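# Three arms carry a ball across via rope-pulled ring

## Task

Get the ball off its current stand and onto the second stand, which stands in the gap between the benches where no gripper can reach. The ball rests on a ring sitting on its stand's collar, and ropes lead from that ring to a metal block on each arm's own bench. The ring has to end up lying on the second stand's collar. If the ring tilts or gets yanked, the ball rolls off. The task fails if the ball or the ring ever drops more than slightly below the collar of the lower stand, including while it is hanging. All positions are in the scene frame. Arm bases, in metres, with heading in degrees counter-clockwise from +x: arm1 at x=-0.06 y=+1.40 z=+1.00 facing -89; arm2 at x=-1.12 y=-0.87 z=+1.00 facing +28; arm3 at x=+1.23 y=-0.68 z=+1.05 facing +152. At the end, open the grippers and move the arms away. Anything that stays in place only because a robot is holding it does not count.

## Robot and tools

Setup: three identical i2rt Big YAM arms, arm1, arm2 and arm3. Each has six joints, a two-finger gripper and a wrist camera. When joints 1 and 6 are at zero and the hand is level and pointing forward, the wrist camera sits above the hand and looks toward the fingertips. The hand can reach about 1.0 m from the joint-1 axis. The ball is carried by a ring that the arms must move by pulling on ropes tied to blocks on their benches. Pull smoothly and in a coordinated way so the ring stays level and the ball stays on it. Two room cameras, cam_low and cam_top, watch the scene.

Frame: a single scene frame, origin on the floor, +z up, positions in metres. The hand point is midway between the fingertips. The hand's z axis runs along the fingers, and the fingers open and close along its y axis. No output line gives a base pose; use the base positions listed in the task.

execute_actions: the argument "actions" is a list holding exactly one action, or an empty list. An empty list only returns the state and images. An action is an object keyed by "arm1", "arm2" and/or "arm3". Each robot entry holds a "joints" object. Its keys are joint1_rad through joint6_rad and gripper_m. All values are absolute targets, not offsets: radians for the joints, and metres of fingertip gap for the gripper. Include only the keys you want to set. Everything in one action starts at the same moment, and the parts may finish at different times. Ranges, with the tolerance that counts as reached:
- joint1_rad -2.879..2.879 ±0.045. Rotates the arm about its base; positive is counter-clockwise seen from above; 0 means the arm extends along its facing direction.
- joint2_rad 0..3.141 ±0.14. Shoulder; at 0 the upper arm points back, roughly level, and increasing values raise it up and then forward.
- joint3_rad 0..3.019 ±0.09. Elbow; 0 means folded, larger values open it.
- joint4_rad -1.692..1.57 ±0.055. Hand pitch; positive tips the fingers up.
- joint5_rad -1.57..1.57 ±0.03. Hand yaw; positive swings toward the arm's right.
- joint6_rad -2.094..2.094 ±0.035. Hand roll; positive is clockwise as seen from behind the hand.
- gripper_m 0..0.093 ±0.003. Each finger pad grips with roughly 50-62 N at most, and some grippers give less.
One action runs for no more than 15 s. "cameras" is optional: a list chosen from arm1_cam_wrist, arm2_cam_wrist, arm3_cam_wrist, cam_low, cam_top, or "all". Leaving it out, or giving null, returns every camera; [] returns none. Images are taken when the call ends, and the "pictures" line gives their order. An unknown key, an unknown camera or an out-of-range value rejects the whole call, and nothing moves.

wait: "seconds", from 0 to 10. It commands nothing new and returns the same output as an empty action.

zoom_image: "camera" plus "region" [x0, y0, x1, y1], in pixels of that camera's latest full image, with (0,0) at the top left. The region can be at most 504x504. Wrist images are 504x504 fisheye; cam_low and cam_top are 672x504 pinhole.

finished_scene: "scene" is the scene number. It is final, and its result reports whether the task succeeded. Call it only once the ball and ring sit still with nothing holding them.

Reading results: joint_positions gives the current angles. joint_status reports how each commanded motion ended:
- "off_target": the joint stopped short and may still be pressing.
- "contact_stop" or "time_out": the joint now holds its resting position. A joint that times out may keep pushing toward a target that is at most 0.375, 0.375, 0.113, 0.225, 0.075 and 0.3 rad (joints 1-6) from where it is, and it will finish the move by itself if the path clears. To relieve the push, send it its reported position.
- "joint command not followed" (with a "cause:" line) and "not_followed": the self- and inter-arm collision check blocked that arm's joint targets. Any gripper command still runs, and the blocked targets may be retried on later actions.
on_its_own lists what the arm is doing without being commanded in this call; "held at" there is the target being held, not the current position. A joint left out of an action may still be pushing toward an earlier target. Very small target changes may not move a joint. A joint that is holding a load sags.

Safety: the arms do not stop when they touch something and can push hard. Arm-to-arm pressing fails the run, and hard collisions can as well. The collision check may react too late, and it ignores fingers, gripper housings and wrist cameras. Joints move at different speeds, so the hand's path between postures can curve widely. Knocking anything out of the work area or onto the floor fails the task. Loose objects may sometimes be nudged by outside disturbances. The arms never wait for each other.

Heat: holding loads warms the motors, and they keep warming while you think. A MOTOR HOT line appears at 85 °C. At 100 °C the arm goes limp, an OVER-TEMPERATURE FAULT is reported, and named keys show "limit_stop_at_motor_heat". Send those targets again once the motors have cooled. During thinking the robots hold the last command, so long replies mean longer holding. Shorter robot motion time is better, and drops, slips and hard pushes are penalised.

Each tool is called after "Emit:" by a JSON object that holds its "api" and its "payload".

## Session

I'll start by looking at the scene.

Emit:
{"api": "execute_actions", "payload": {"actions": []}}

Scene clock: 0.00 s.
arm1.joint_positions: joint1_rad=+0.793 joint2_rad=+0.276 joint3_rad=+1.510 joint4_rad=-1.208 joint5_rad=-0.146 joint6_rad=-0.605 gripper_m=+0.094
arm1.joint_status: not commanded
arm1.hand: x=-0.0195 y=+1.3818 z=+1.6625 quat_wxyz=(-0.591, -0.008, -0.695, +0.408) (m; scene frame)
arm2.joint_positions: joint1_rad=+0.244 joint2_rad=+0.335 joint3_rad=+1.660 joint4_rad=-1.269 joint5_rad=-0.261 joint6_rad=+0.291 gripper_m=+0.095
arm2.joint_status: not commanded
arm2.hand: x=-1.1297 y=-0.8219 z=+1.7028 quat_wxyz=(-0.585, +0.239, -0.646, -0.428) (m; scene frame)
arm3.joint_positions: joint1_rad=+0.332 joint2_rad=+0.337 joint3_rad=+1.592 joint4_rad=-1.300 joint5_rad=-0.122 joint6_rad=-0.522 gripper_m=+0.094
arm3.joint_status: not commanded
arm3.hand: x=+1.1846 y=-0.6818 z=+1.7249 quat_wxyz=(-0.188, +0.699, +0.166, -0.670) (m; scene frame)
pictures: arm1_cam_wrist, arm2_cam_wrist, arm3_cam_wrist, cam_low, cam_top
Images, in order (width x height): arm1_cam_wrist 504x504, arm2_cam_wrist 504x504, arm3_cam_wrist 504x504, cam_low 672x504, cam_top 672x504.

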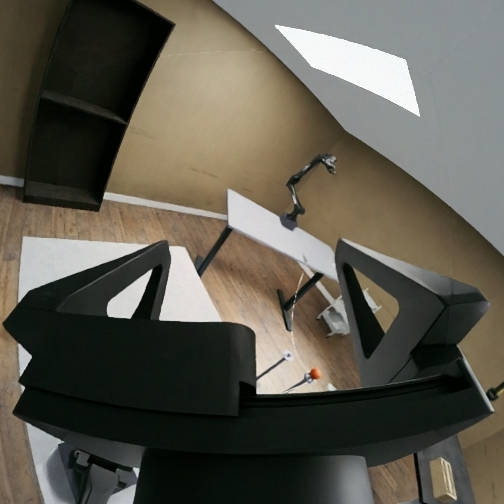

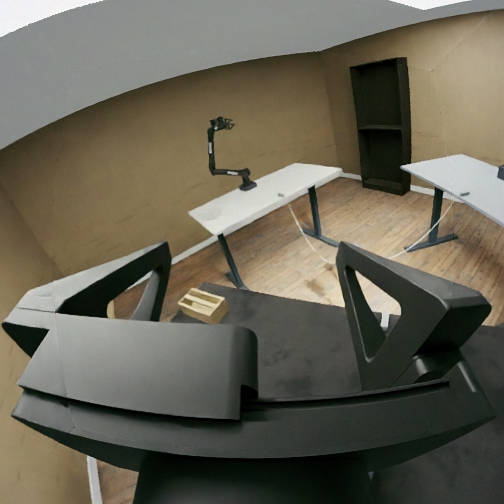

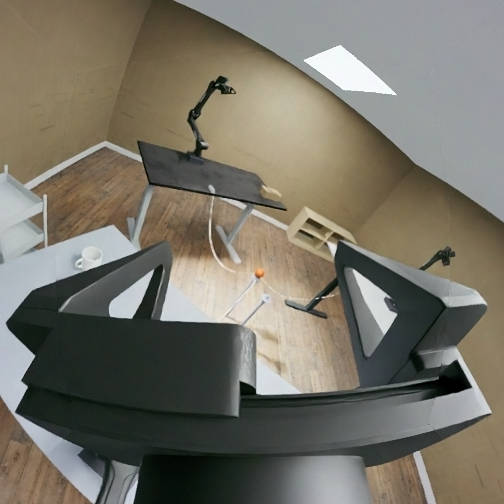

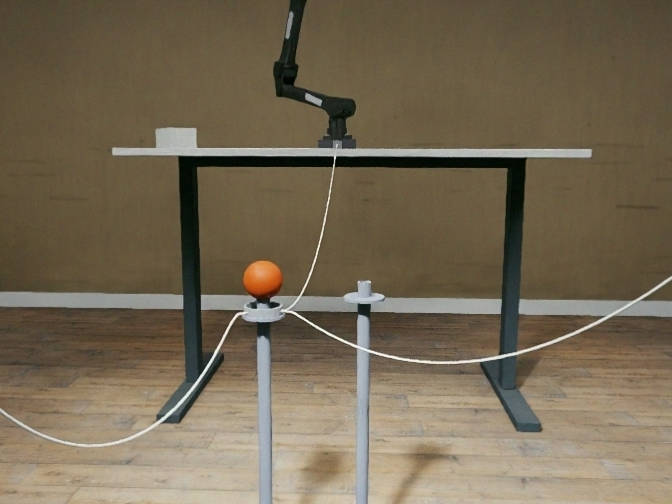

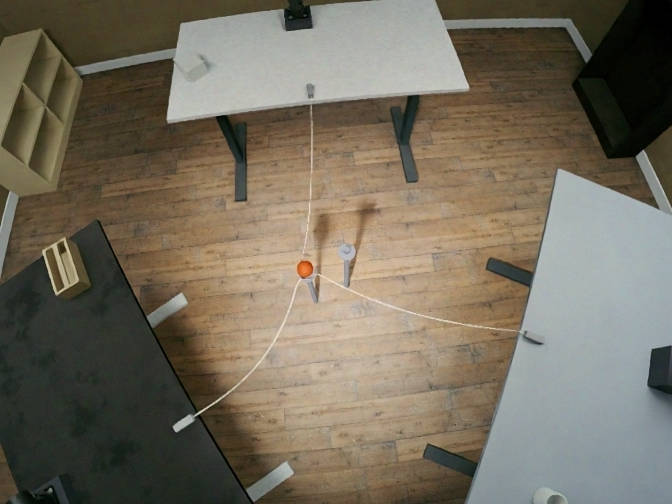

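Emit:
{"api": "zoom_image", "payload": {"camera": "cam_low", "region": [210, 240, 410, 360]}}

Emit:
{"api": "zoom_image", "payload": {"camera": "cam_top", "region": [270, 210, 390, 320]}}

Emit:
{"api": "zoom_image", "payload": {"camera": "cam_top", "region": [250, 0, 370, 120]}}

Emit:
{"api": "zoom_image", "payload": {"camera": "cam_top", "region": [0, 380, 240, 504]}}

Emit:
{"api": "zoom_image", "payload": {"camera": "cam_top", "region": [500, 290, 672, 420]}}

Region (210, 240, 410, 360) of cam_low's 672x504 image, scaled by 2.520, with more detail than that image has; it fills the top 302 rows of this view, and the rest is white.

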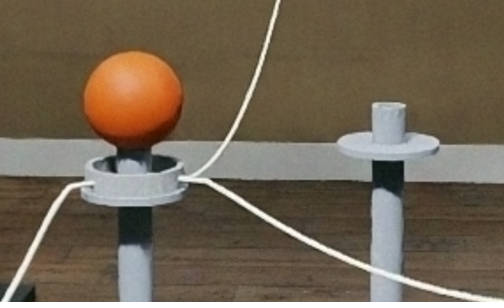

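Region (270, 210, 390, 320) of cam_top's 672x504 image, scaled by 4.200, with more detail than that image has; it fills the top 462 rows of this view, and the rest is white.

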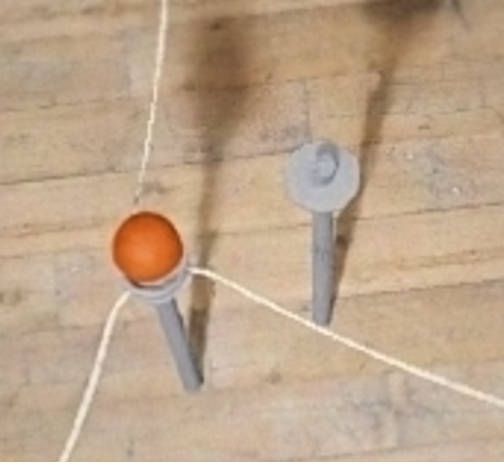

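Region (250, 0, 370, 120) of cam_top's 672x504 image, scaled by 4.200, with more detail than that image has.

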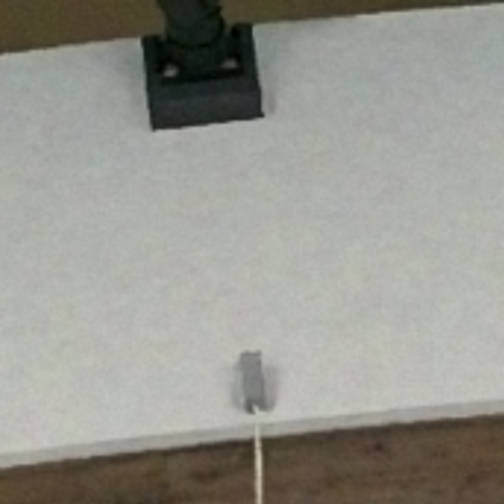

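Region (0, 380, 240, 504) of cam_top's 672x504 image, scaled by 2.100, with more detail than that image has; it fills the top 260 rows of this view, and the rest is white.

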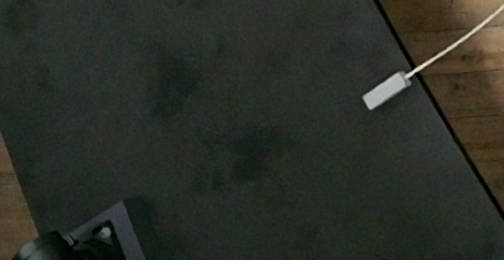

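Region (500, 290, 672, 420) of cam_top's 672x504 image, scaled by 2.930, with more detail than that image has; it fills the top 381 rows of this view, and the rest is white.

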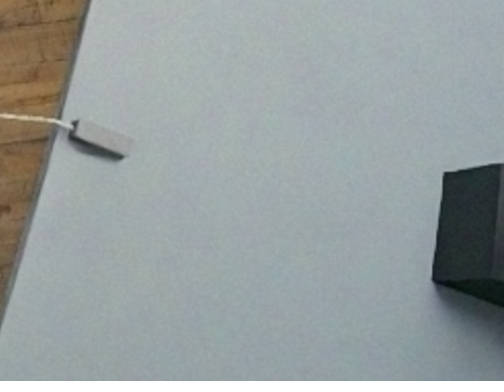

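Emit:
{"api": "execute_actions", "payload": {"actions": [{"arm1":{"joints":{"joint1_rad":0.04,"joint2_rad":1.95,"joint3_rad":1.6,"joint4_rad":-1.22,"joint5_rad":0,"joint6_rad":0}},"arm2":{"joints":{"joint1_rad":-0.075,"joint2_rad":2.0,"joint3_rad":1.75,"joint4_rad":-1.3,"joint5_rad":0,"joint6_rad":0}},"arm3":{"joints":{"joint1_rad":0.10,"joint2_rad":2.05,"joint3_rad":1.62,"joint4_rad":-1.1,"joint5_rad":0,"joint6_rad":0}}}]}}

Scene clock: 122.13 s.
arm1.joint_positions: joint1_rad=+0.042 joint2_rad=+1.958 joint3_rad=+1.584 joint4_rad=-1.210 joint5_rad=-0.002 joint6_rad=-0.009 gripper_m=+0.094
arm1.joint_status: all done
arm1.hand: x=-0.0280 y=+0.8225 z=+1.0614 quat_wxyz=(+0.002, -0.683, -0.730, -0.014) (m; scene frame)
arm2.joint_positions: joint1_rad=-0.070 joint2_rad=+1.998 joint3_rad=+1.751 joint4_rad=-1.292 joint5_rad=-0.004 joint6_rad=+0.007 gripper_m=+0.095
arm2.joint_status: all done
arm2.hand: x=-0.5495 y=-0.6217 z=+1.1058 quat_wxyz=(-0.014, +0.201, -0.980, -0.004) (m; scene frame)
arm3.joint_positions: joint1_rad=+0.109 joint2_rad=+2.051 joint3_rad=+1.604 joint4_rad=-1.104 joint5_rad=-0.002 joint6_rad=-0.009 gripper_m=+0.094
arm3.joint_status: all done
arm3.hand: x=+0.6667 y=-0.4480 z=+1.0817 quat_wxyz=(+0.005, +0.982, -0.187, -0.016) (m; scene frame)
pictures: arm1_cam_wrist, arm2_cam_wrist, arm3_cam_wrist, cam_low, cam_top
Images, in order (width x height): arm1_cam_wrist 504x504, arm2_cam_wrist 504x504, arm3_cam_wrist 504x504, cam_low 672x504, cam_top 672x504.

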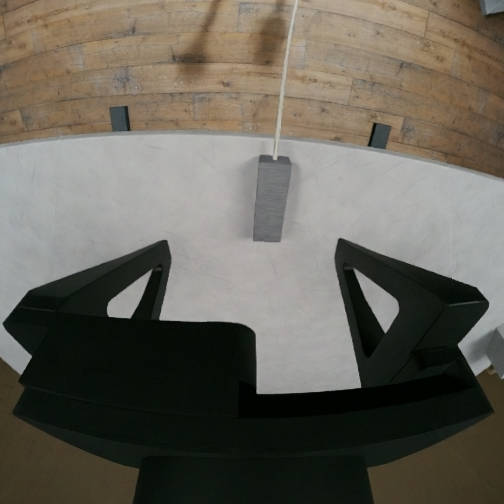

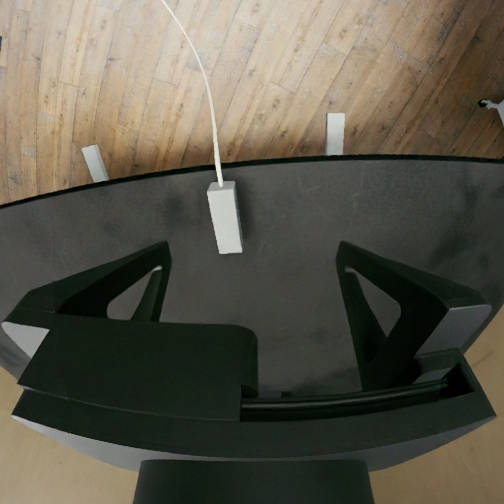

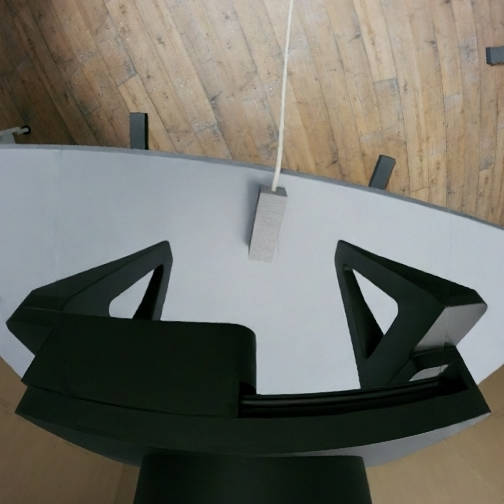

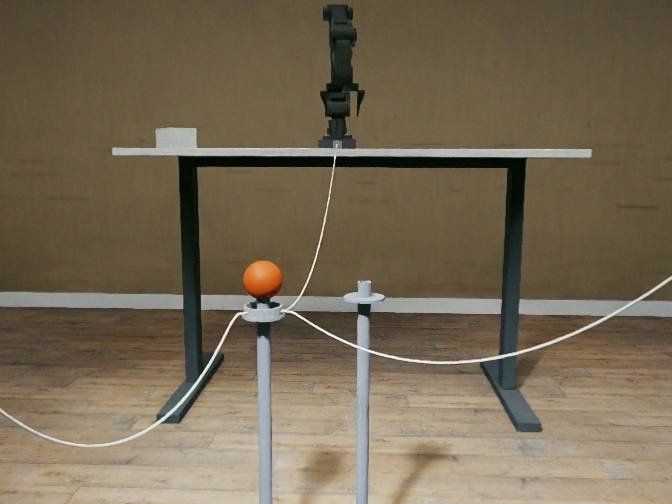

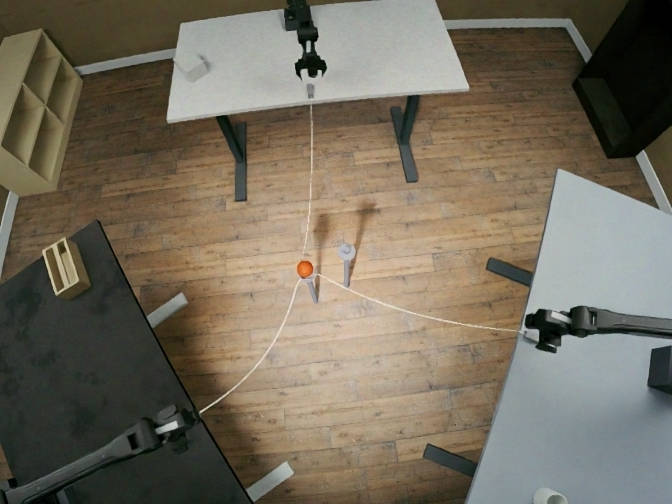

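Emit:
{"api": "execute_actions", "payload": {"actions": [{"arm1":{"joints":{"joint4_rad":-0.62}},"arm2":{"joints":{"joint3_rad":2.15}},"arm3":{"joints":{"joint2_rad":1.65}}}], "cameras": []}}

Scene clock: 181.93 s.
arm1.joint_positions: joint1_rad=+0.042 joint2_rad=+1.958 joint3_rad=+1.584 joint4_rad=-0.644 joint5_rad=-0.002 joint6_rad=-0.009 gripper_m=+0.094
arm1.joint_status: all done
arm1.hand: x=-0.0209 y=+0.6899 z=+1.0968 quat_wxyz=(-0.201, -0.659, -0.702, +0.179) (m; scene frame)
arm2.joint_positions: joint1_rad=-0.070 joint2_rad=+1.976 joint3_rad=+2.110 joint4_rad=-1.299 joint5_rad=-0.004 joint6_rad=+0.007 gripper_m=+0.095
arm2.joint_status: all done
arm2.hand: x=-0.4662 y=-0.5850 z=+1.2739 quat_wxyz=(-0.195, +0.197, -0.960, -0.043) (m; scene frame)
arm3.joint_positions: joint1_rad=+0.109 joint2_rad=+1.645 joint3_rad=+1.608 joint4_rad=-1.104 joint5_rad=-0.002 joint6_rad=-0.009 gripper_m=+0.094
arm3.joint_status: all done
arm3.hand: x=+0.6741 y=-0.4473 z=+1.3227 quat_wxyz=(-0.035, +0.959, -0.184, -0.215) (m; scene frame)
pictures: none
No camera images: the call's "cameras" was empty. Leave "cameras" out to get every camera's image.

Emit:
{"api": "zoom_image", "payload": {"camera": "arm1_cam_wrist", "region": [200, 120, 340, 260]}}

Emit:
{"api": "zoom_image", "payload": {"camera": "arm2_cam_wrist", "region": [160, 130, 300, 270]}}

Emit:
{"api": "zoom_image", "payload": {"camera": "arm3_cam_wrist", "region": [200, 140, 340, 280]}}

Region (200, 120, 340, 260) of arm1_cam_wrist's 504x504 image, scaled by 3.600, with more detail than that image has.

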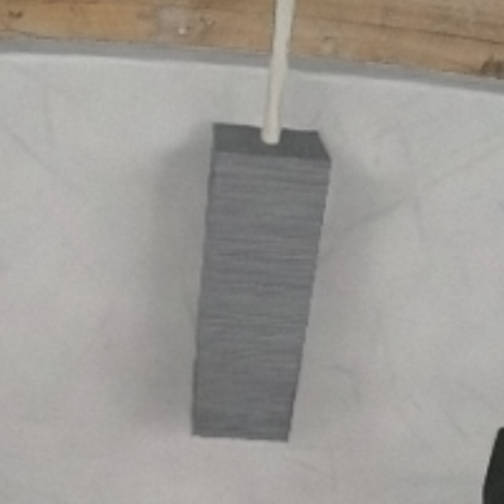

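Region (160, 130, 300, 270) of arm2_cam_wrist's 504x504 image, scaled by 3.600, with more detail than that image has.

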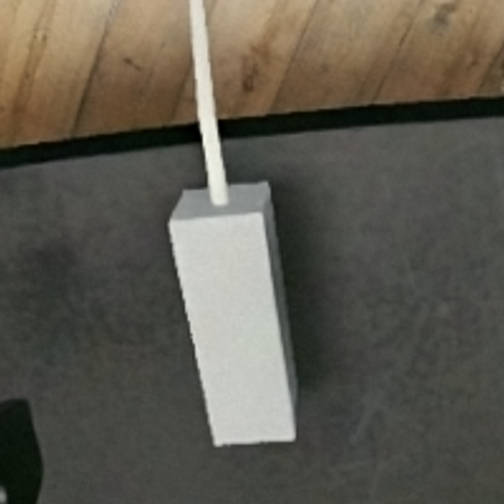

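Region (200, 140, 340, 280) of arm3_cam_wrist's 504x504 image, scaled by 3.600, with more detail than that image has.

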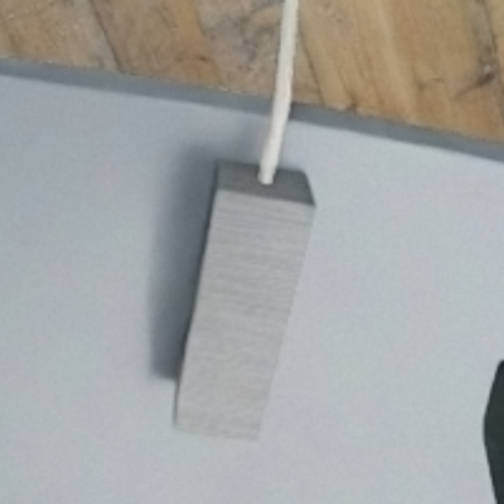

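Emit:
{"api": "zoom_image", "payload": {"camera": "cam_low", "region": [300, 80, 380, 170]}}

Region (300, 80, 380, 170) of cam_low's 672x504 image, scaled by 5.600, with more detail than that image has.

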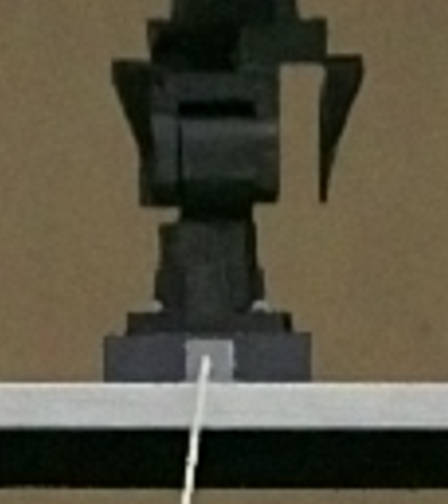

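Emit:
{"api": "execute_actions", "payload": {"actions": [{"arm1":{"joints":{"joint1_rad":0.017,"joint2_rad":2.0,"joint3_rad":1.429,"joint4_rad":-0.994,"joint5_rad":0,"joint6_rad":0.022,"gripper_m":0.065}},"arm2":{"joints":{"joint1_rad":-0.018,"joint2_rad":2.007,"joint3_rad":1.458,"joint4_rad":-1.018,"joint5_rad":0,"joint6_rad":-0.026,"gripper_m":0.065}},"arm3":{"joints":{"joint1_rad":0.087,"joint2_rad":2.099,"joint3_rad":1.385,"joint4_rad":-0.866,"joint5_rad":0,"joint6_rad":0.108,"gripper_m":0.065}}}]}}

Scene clock: 303.43 s.
arm1.joint_positions: joint1_rad=+0.030 joint2_rad=+2.016 joint3_rad=+1.412 joint4_rad=-0.979 joint5_rad=-0.002 joint6_rad=+0.013 gripper_m=+0.065
arm1.joint_status: all done
arm1.hand: x=-0.0343 y=+0.8454 z=+0.9718 quat_wxyz=(+0.002, -0.695, -0.719, -0.014) (m; scene frame)
arm2.joint_positions: joint1_rad=-0.012 joint2_rad=+2.010 joint3_rad=+1.463 joint4_rad=-1.027 joint5_rad=-0.003 joint6_rad=-0.018 gripper_m=+0.065
arm2.joint_status: all done
arm2.hand: x=-0.6087 y=-0.6116 z=+0.9977 quat_wxyz=(+0.003, +0.242, -0.970, +0.000) (m; scene frame)
arm3.joint_positions: joint1_rad=+0.096 joint2_rad=+2.099 joint3_rad=+1.375 joint4_rad=-0.872 joint5_rad=+0.001 joint6_rad=+0.099 gripper_m=+0.065
arm3.joint_status: all done
arm3.hand: x=+0.7195 y=-0.4629 z=+0.9813 quat_wxyz=(+0.008, +0.969, -0.246, +0.008) (m; scene frame)
pictures: arm1_cam_wrist, arm2_cam_wrist, arm3_cam_wrist, cam_low, cam_top
Images, in order (width x height): arm1_cam_wrist 504x504, arm2_cam_wrist 504x504, arm3_cam_wrist 504x504, cam_low 672x504, cam_top 672x504.

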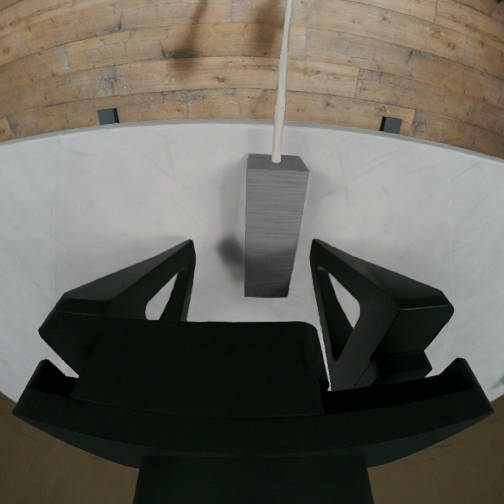

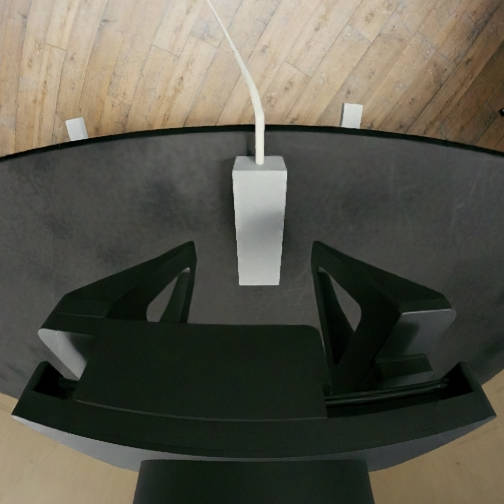

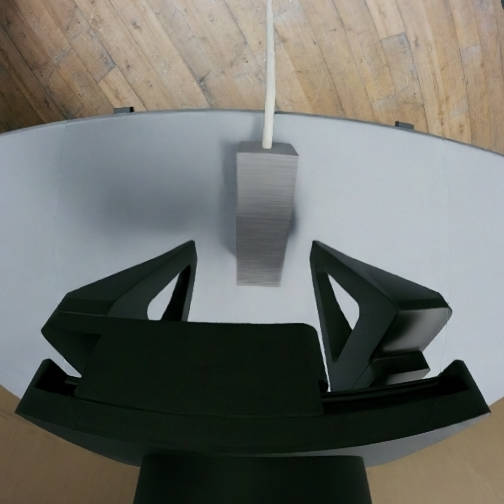

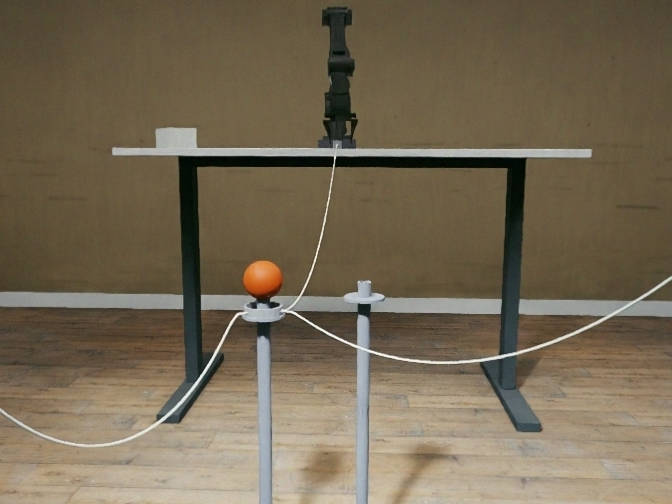

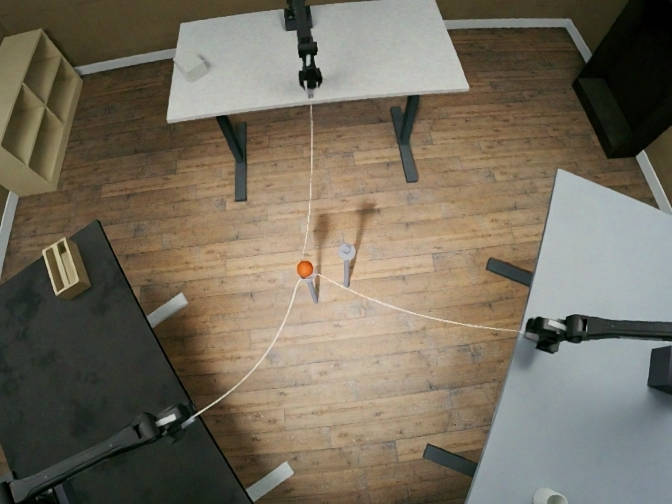

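Emit:
{"api": "zoom_image", "payload": {"camera": "arm1_cam_wrist", "region": [170, 140, 340, 310]}}

Emit:
{"api": "zoom_image", "payload": {"camera": "arm2_cam_wrist", "region": [170, 140, 340, 310]}}

Emit:
{"api": "zoom_image", "payload": {"camera": "arm3_cam_wrist", "region": [170, 130, 340, 300]}}

Emit:
{"api": "zoom_image", "payload": {"camera": "cam_low", "region": [310, 110, 370, 165]}}

Region (170, 140, 340, 310) of arm1_cam_wrist's 504x504 image, scaled by 2.965, with more detail than that image has.

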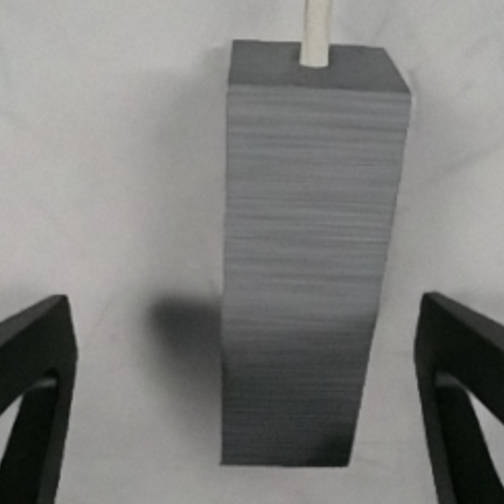

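Region (170, 140, 340, 310) of arm2_cam_wrist's 504x504 image, scaled by 2.965, with more detail than that image has.

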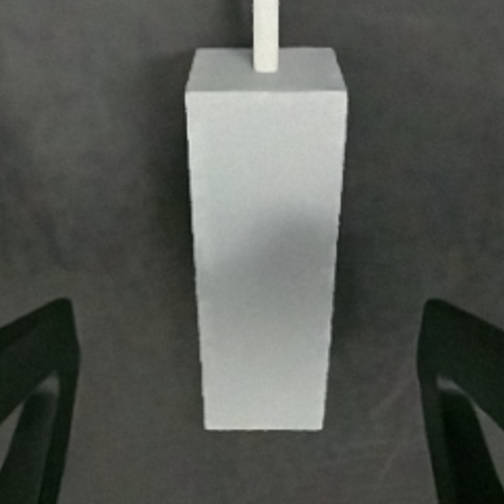

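Region (170, 130, 340, 300) of arm3_cam_wrist's 504x504 image, scaled by 2.965, with more detail than that image has.

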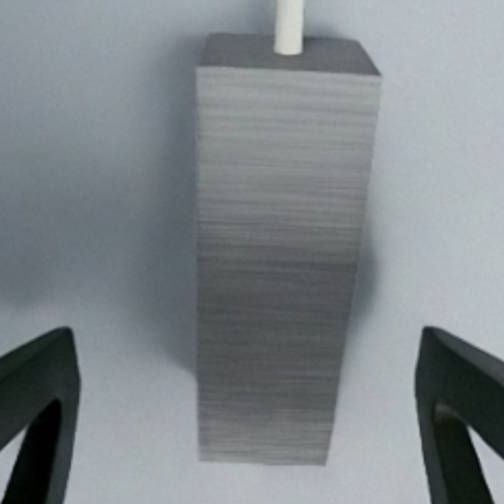

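Region (310, 110, 370, 165) of cam_low's 672x504 image, scaled by 8.400, with more detail than that image has; it fills the top 462 rows of this view, and the rest is white.

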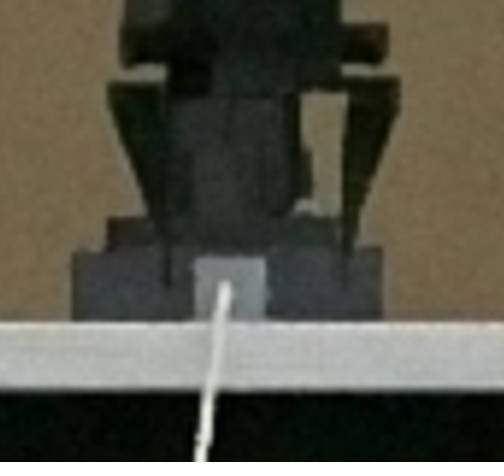

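Emit:
{"api": "execute_actions", "payload": {"actions": [{"arm1":{"joints":{"joint1_rad":0.002,"joint2_rad":2.013,"joint3_rad":1.429,"joint4_rad":-0.95,"gripper_m":0.055}},"arm2":{"joints":{"joint2_rad":2.043,"joint4_rad":-0.982,"gripper_m":0.048}},"arm3":{"joints":{"joint1_rad":0.076,"joint2_rad":2.116,"joint4_rad":-0.821,"gripper_m":0.05}}}], "cameras": ["arm1_cam_wrist","arm2_cam_wrist","arm3_cam_wrist"]}}

Scene clock: 367.73 s.
arm1.joint_positions: joint1_rad=+0.014 joint2_rad=+2.016 joint3_rad=+1.412 joint4_rad=-0.967 joint5_rad=-0.002 joint6_rad=+0.013 gripper_m=+0.055
arm1.joint_status: all done
arm1.hand: x=-0.0431 y=+0.8420 z=+0.9717 quat_wxyz=(-0.003, -0.701, -0.713, -0.009) (m; scene frame)
arm2.joint_positions: joint1_rad=-0.012 joint2_rad=+2.019 joint3_rad=+1.463 joint4_rad=-0.992 joint5_rad=-0.003 joint6_rad=-0.019 gripper_m=+0.048
arm2.joint_status: all done
arm2.hand: x=-0.6021 y=-0.6082 z=+0.9925 quat_wxyz=(-0.009, +0.242, -0.970, -0.003) (m; scene frame)
arm3.joint_positions: joint1_rad=+0.086 joint2_rad=+2.099 joint3_rad=+1.375 joint4_rad=-0.833 joint5_rad=+0.001 joint6_rad=+0.099 gripper_m=+0.050
arm3.joint_status: all done
arm3.hand: x=+0.7130 y=-0.4539 z=+0.9812 quat_wxyz=(+0.005, +0.968, -0.251, -0.012) (m; scene frame)
pictures: arm1_cam_wrist, arm2_cam_wrist, arm3_cam_wrist
Images, in order (width x height): arm1_cam_wrist 504x504, arm2_cam_wrist 504x504, arm3_cam_wrist 504x504.

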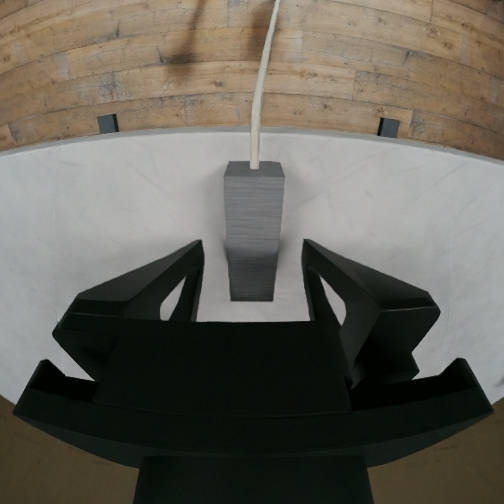

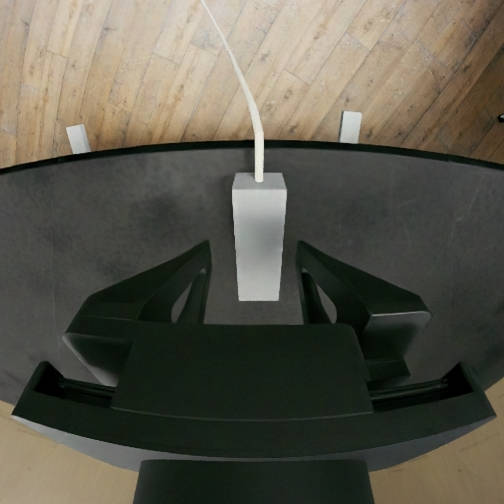

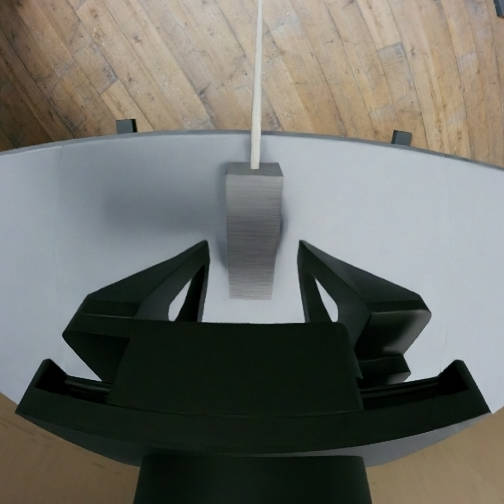

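Emit:
{"api": "execute_actions", "payload": {"actions": [{"arm1":{"joints":{"joint2_rad":2.043,"gripper_m":0.042}},"arm2":{"joints":{"joint2_rad":2.069,"gripper_m":0.042}},"arm3":{"joints":{"joint2_rad":2.14,"gripper_m":0.042}}}], "cameras": ["arm1_cam_wrist","arm2_cam_wrist","arm3_cam_wrist","cam_low"]}}

Scene clock: 382.23 s.
arm1.joint_positions: joint1_rad=+0.014 joint2_rad=+2.033 joint3_rad=+1.412 joint4_rad=-0.967 joint5_rad=-0.002 joint6_rad=+0.013 gripper_m=+0.042
arm1.joint_status: all done
arm1.hand: x=-0.0431 y=+0.8447 z=+0.9625 quat_wxyz=(+0.003, -0.701, -0.713, -0.015) (m; scene frame)
arm2.joint_positions: joint1_rad=-0.012 joint2_rad=+2.052 joint3_rad=+1.463 joint4_rad=-0.991 joint5_rad=-0.003 joint6_rad=-0.019 gripper_m=+0.042
arm2.joint_status: all done
arm2.hand: x=-0.6062 y=-0.6104 z=+0.9744 quat_wxyz=(+0.006, +0.242, -0.970, +0.001) (m; scene frame)
arm3.joint_positions: joint1_rad=+0.086 joint2_rad=+2.123 joint3_rad=+1.375 joint4_rad=-0.832 joint5_rad=+0.001 joint6_rad=+0.099 gripper_m=+0.042
arm3.joint_status: all done
arm3.hand: x=+0.7172 y=-0.4559 z=+0.9685 quat_wxyz=(+0.007, +0.968, -0.251, +0.000) (m; scene frame)
pictures: arm1_cam_wrist, arm2_cam_wrist, arm3_cam_wrist, cam_low
Images, in order (width x height): arm1_cam_wrist 504x504, arm2_cam_wrist 504x504, arm3_cam_wrist 504x504, cam_low 672x504.

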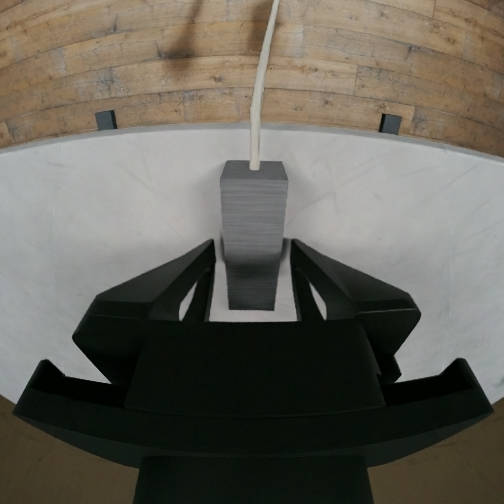

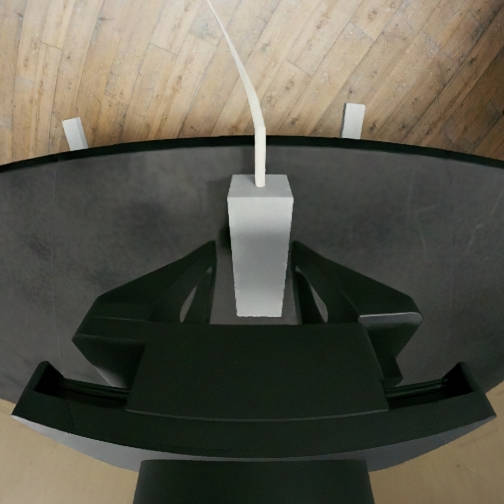

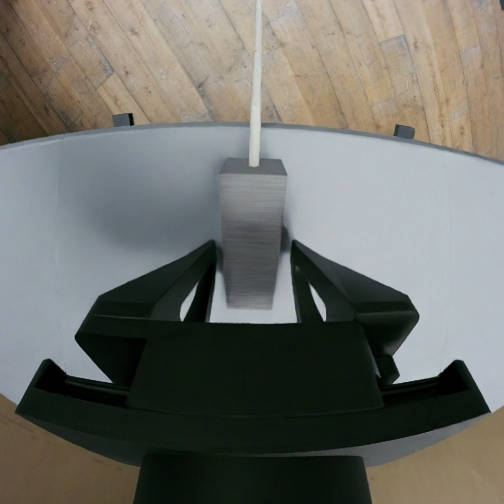

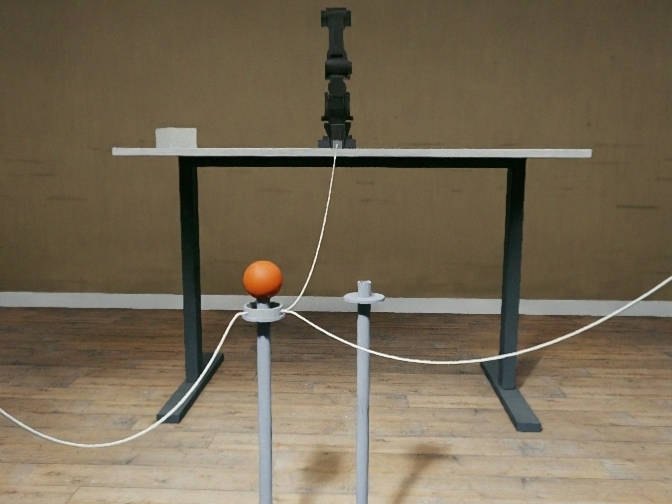

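Emit:
{"api": "execute_actions", "payload": {"actions": [{"arm1":{"joints":{"gripper_m":0.016}},"arm2":{"joints":{"gripper_m":0.016}},"arm3":{"joints":{"gripper_m":0.016}}}], "cameras": ["arm1_cam_wrist","arm2_cam_wrist","arm3_cam_wrist"]}}

Scene clock: 502.73 s.
arm1.joint_positions: joint1_rad=+0.014 joint2_rad=+2.033 joint3_rad=+1.412 joint4_rad=-0.966 joint5_rad=-0.002 joint6_rad=+0.013 gripper_m=+0.025
arm1.joint_status: gripper_m off_target (ended at +0.025, target +0.016)
arm1.hand: x=-0.0431 y=+0.8446 z=+0.9625 quat_wxyz=(+0.003, -0.701, -0.713, -0.015) (m; scene frame)
arm2.joint_positions: joint1_rad=-0.012 joint2_rad=+2.052 joint3_rad=+1.463 joint4_rad=-0.991 joint5_rad=-0.002 joint6_rad=-0.019 gripper_m=+0.025
arm2.joint_status: gripper_m off_target (ended at +0.025, target +0.016)
arm2.hand: x=-0.6060 y=-0.6107 z=+0.9744 quat_wxyz=(+0.006, +0.242, -0.970, +0.001) (m; scene frame)
arm3.joint_positions: joint1_rad=+0.086 joint2_rad=+2.123 joint3_rad=+1.375 joint4_rad=-0.832 joint5_rad=+0.001 joint6_rad=+0.100 gripper_m=+0.025
arm3.joint_status: gripper_m off_target (ended at +0.025, target +0.016)
arm3.hand: x=+0.7172 y=-0.4559 z=+0.9685 quat_wxyz=(+0.007, +0.968, -0.251, +0.000) (m; scene frame)
pictures: arm1_cam_wrist, arm2_cam_wrist, arm3_cam_wrist
Images, in order (width x height): arm1_cam_wrist 504x504, arm2_cam_wrist 504x504, arm3_cam_wrist 504x504.

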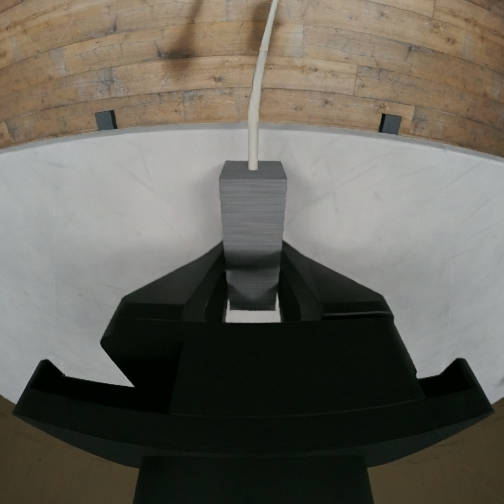

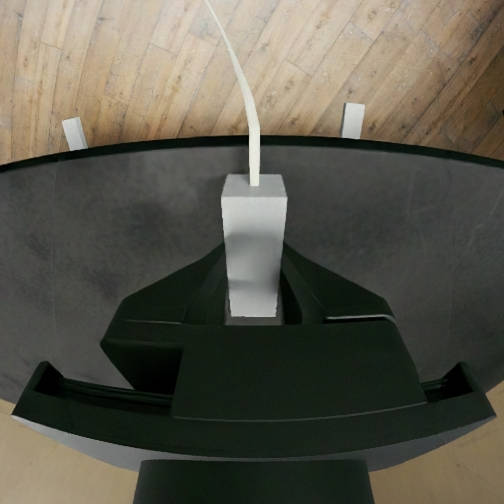

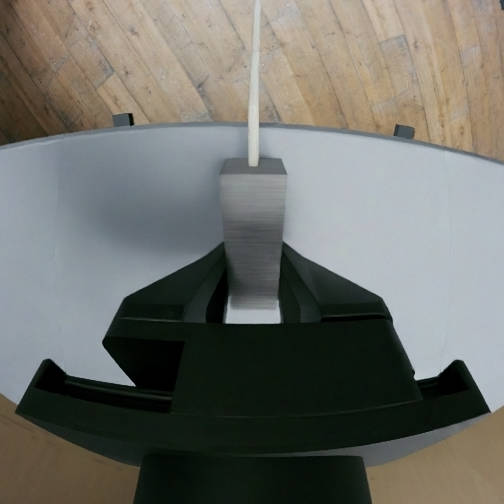

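Emit:
{"api": "execute_actions", "payload": {"actions": [{"arm1":{"joints":{"joint1_rad":-0.296,"joint2_rad":1.89,"joint3_rad":1.565,"joint4_rad":-1.07,"joint6_rad":-0.366}},"arm2":{"joints":{"joint1_rad":0.25,"joint2_rad":1.75,"joint3_rad":1.40,"joint4_rad":-1.1,"joint6_rad":0.2}},"arm3":{"joints":{"joint1_rad":-0.045,"joint2_rad":1.965,"joint3_rad":1.718,"joint4_rad":-1.0,"joint6_rad":-0.09}}}], "cameras": ["cam_low","arm1_cam_wrist"]}}

Emit:
{"api": "execute_actions", "payload": {"actions": [{"arm1":{"joints":{"joint4_rad":-1.225}},"arm2":{"joints":{"joint1_rad":0.59,"joint2_rad":1.415,"joint3_rad":1.156,"joint4_rad":-1.31,"joint6_rad":0.468}},"arm3":{"joints":{"joint4_rad":-1.315}}}]}}

Scene clock: 512.63 s.
arm1.joint_positions: joint1_rad=-0.301 joint2_rad=+1.891 joint3_rad=+1.531 joint4_rad=-1.057 joint5_rad=+0.003 joint6_rad=-0.357 gripper_m=+0.025
arm1.joint_status: all done
arm1.hand: x=-0.2315 y=+0.8252 z=+1.0792 quat_wxyz=(-0.035, -0.680, -0.730, +0.061) (m; scene frame)
arm2.joint_positions: joint1_rad=+0.244 joint2_rad=+1.750 joint3_rad=+1.393 joint4_rad=-1.092 joint5_rad=-0.002 joint6_rad=+0.193 gripper_m=+0.025
arm2.joint_status: all done
arm2.hand: x=-0.7096 y=-0.5083 z=+1.1115 quat_wxyz=(-0.053, +0.263, -0.963, -0.027) (m; scene frame)
arm3.joint_positions: joint1_rad=-0.053 joint2_rad=+1.960 joint3_rad=+1.701 joint4_rad=-0.993 joint5_rad=+0.001 joint6_rad=-0.081 gripper_m=+0.025
arm3.joint_status: all done
arm3.hand: x=+0.6542 y=-0.3235 z=+1.1804 quat_wxyz=(-0.043, +0.960, -0.229, -0.156) (m; scene frame)
pictures: arm1_cam_wrist, cam_low
Images, in order (width x height): arm1_cam_wrist 504x504, cam_low 672x504.

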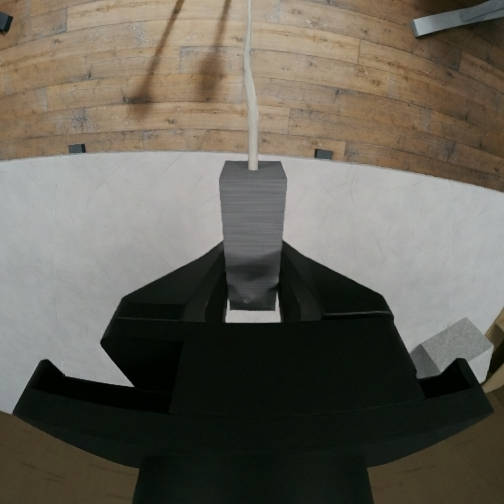

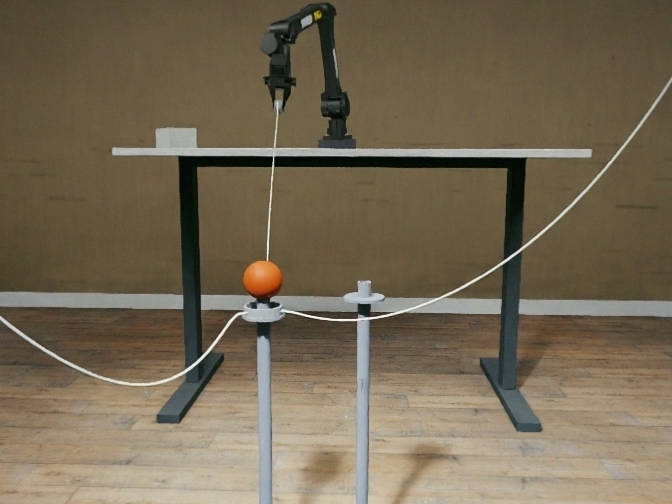

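Scene clock: 513.93 s.
arm1.joint_positions: joint1_rad=-0.301 joint2_rad=+1.891 joint3_rad=+1.531 joint4_rad=-1.211 joint5_rad=+0.003 joint6_rad=-0.357 gripper_m=+0.025
arm1.joint_status: all done
arm1.hand: x=-0.2208 y=+0.8615 z=+1.0768 quat_wxyz=(-0.001, -0.681, -0.732, -0.008) (m; scene frame)
arm2.joint_positions: joint1_rad=+0.592 joint2_rad=+1.409 joint3_rad=+1.169 joint4_rad=-1.304 joint5_rad=-0.001 joint6_rad=+0.460 gripper_m=+0.025
arm2.joint_status: all done
arm2.hand: x=-0.9229 y=-0.5129 z=+1.1770 quat_wxyz=(-0.008, +0.302, -0.953, -0.009) (m; scene frame)
arm3.joint_positions: joint1_rad=-0.053 joint2_rad=+1.960 joint3_rad=+1.701 joint4_rad=-1.305 joint5_rad=+0.001 joint6_rad=-0.081 gripper_m=+0.025
arm3.joint_status: all done
arm3.hand: x=+0.7184 y=-0.3628 z=+1.1676 quat_wxyz=(+0.005, +0.973, -0.231, -0.008) (m; scene frame)
pictures: arm1_cam_wrist, arm2_cam_wrist, arm3_cam_wrist, cam_low, cam_top
Images, in order (width x height): arm1_cam_wrist 504x504, arm2_cam_wrist 504x504, arm3_cam_wrist 504x504, cam_low 672x504, cam_top 672x504.

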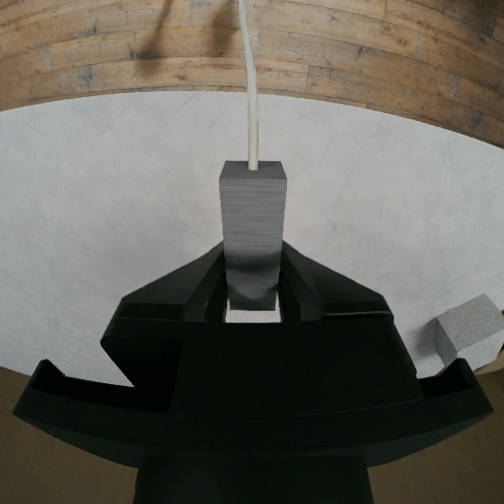

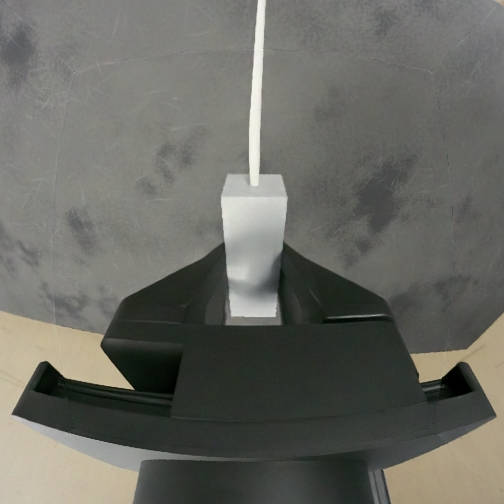

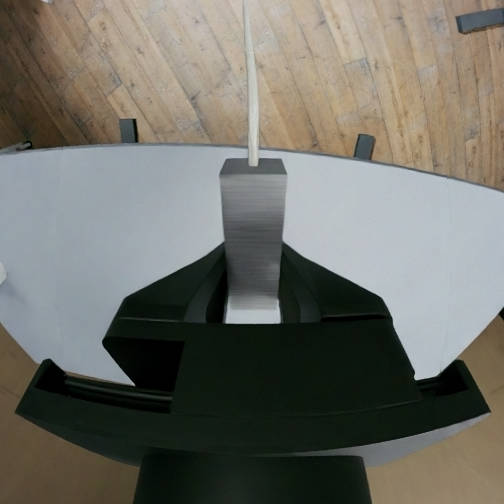

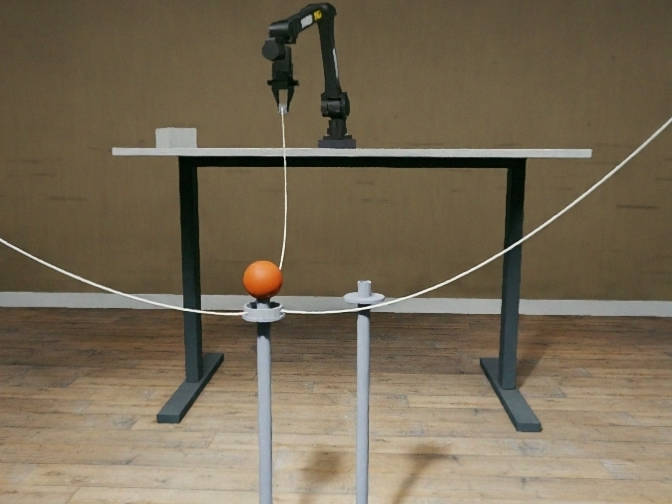

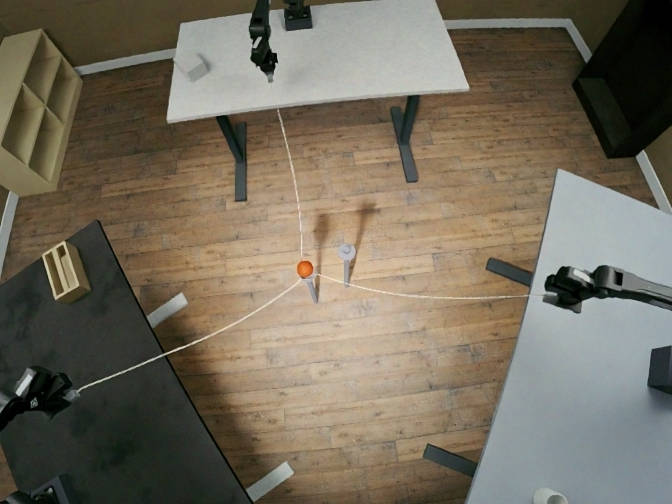

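Emit:
{"api": "execute_actions", "payload": {"actions": [], "cameras": ["cam_low","cam_top"]}}

Emit:
{"api": "zoom_image", "payload": {"camera": "cam_low", "region": [200, 230, 440, 350]}}

Scene clock: 523.10 s.
arm1.joint_positions: joint1_rad=-0.301 joint2_rad=+1.891 joint3_rad=+1.531 joint4_rad=-1.211 joint5_rad=+0.003 joint6_rad=-0.357 gripper_m=+0.025
arm1.joint_status: all done
arm1.hand: x=-0.2208 y=+0.8615 z=+1.0768 quat_wxyz=(-0.001, -0.681, -0.732, -0.008) (m; scene frame)
arm2.joint_positions: joint1_rad=+0.592 joint2_rad=+1.409 joint3_rad=+1.169 joint4_rad=-1.304 joint5_rad=-0.001 joint6_rad=+0.461 gripper_m=+0.025
arm2.joint_status: all done
arm2.hand: x=-0.9229 y=-0.5129 z=+1.1770 quat_wxyz=(-0.008, +0.302, -0.953, -0.009) (m; scene frame)
arm3.joint_positions: joint1_rad=-0.053 joint2_rad=+1.960 joint3_rad=+1.701 joint4_rad=-1.305 joint5_rad=+0.001 joint6_rad=-0.081 gripper_m=+0.025
arm3.joint_status: all done
arm3.hand: x=+0.7184 y=-0.3628 z=+1.1676 quat_wxyz=(+0.005, +0.973, -0.231, -0.008) (m; scene frame)
pictures: cam_low, cam_top
Images, in order (width x height): cam_low 672x504, cam_top 672x504.

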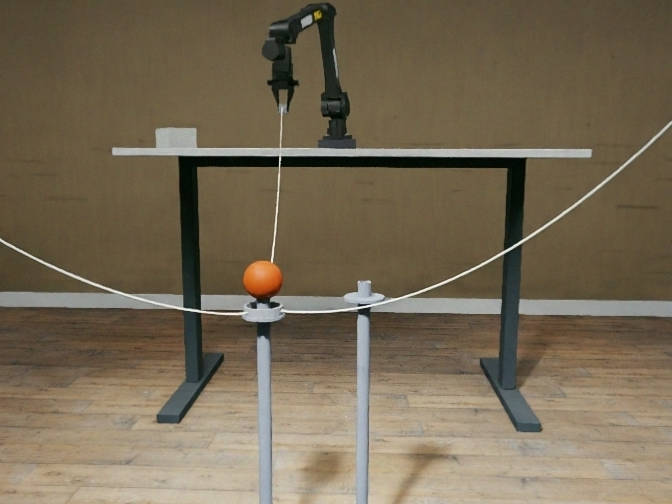

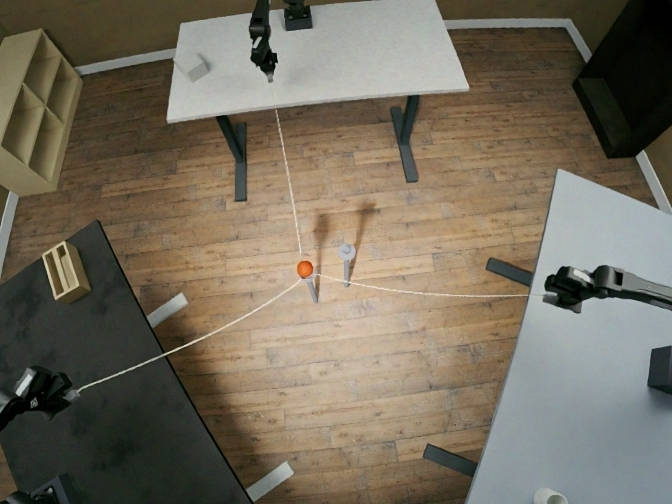

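Region (200, 230, 440, 350) of cam_low's 672x504 image, scaled by 2.100, with more detail than that image has.

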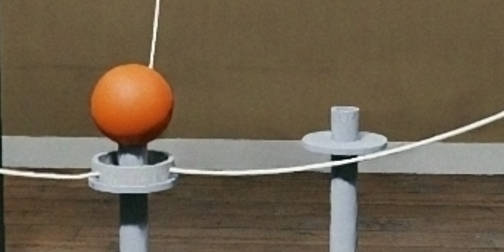

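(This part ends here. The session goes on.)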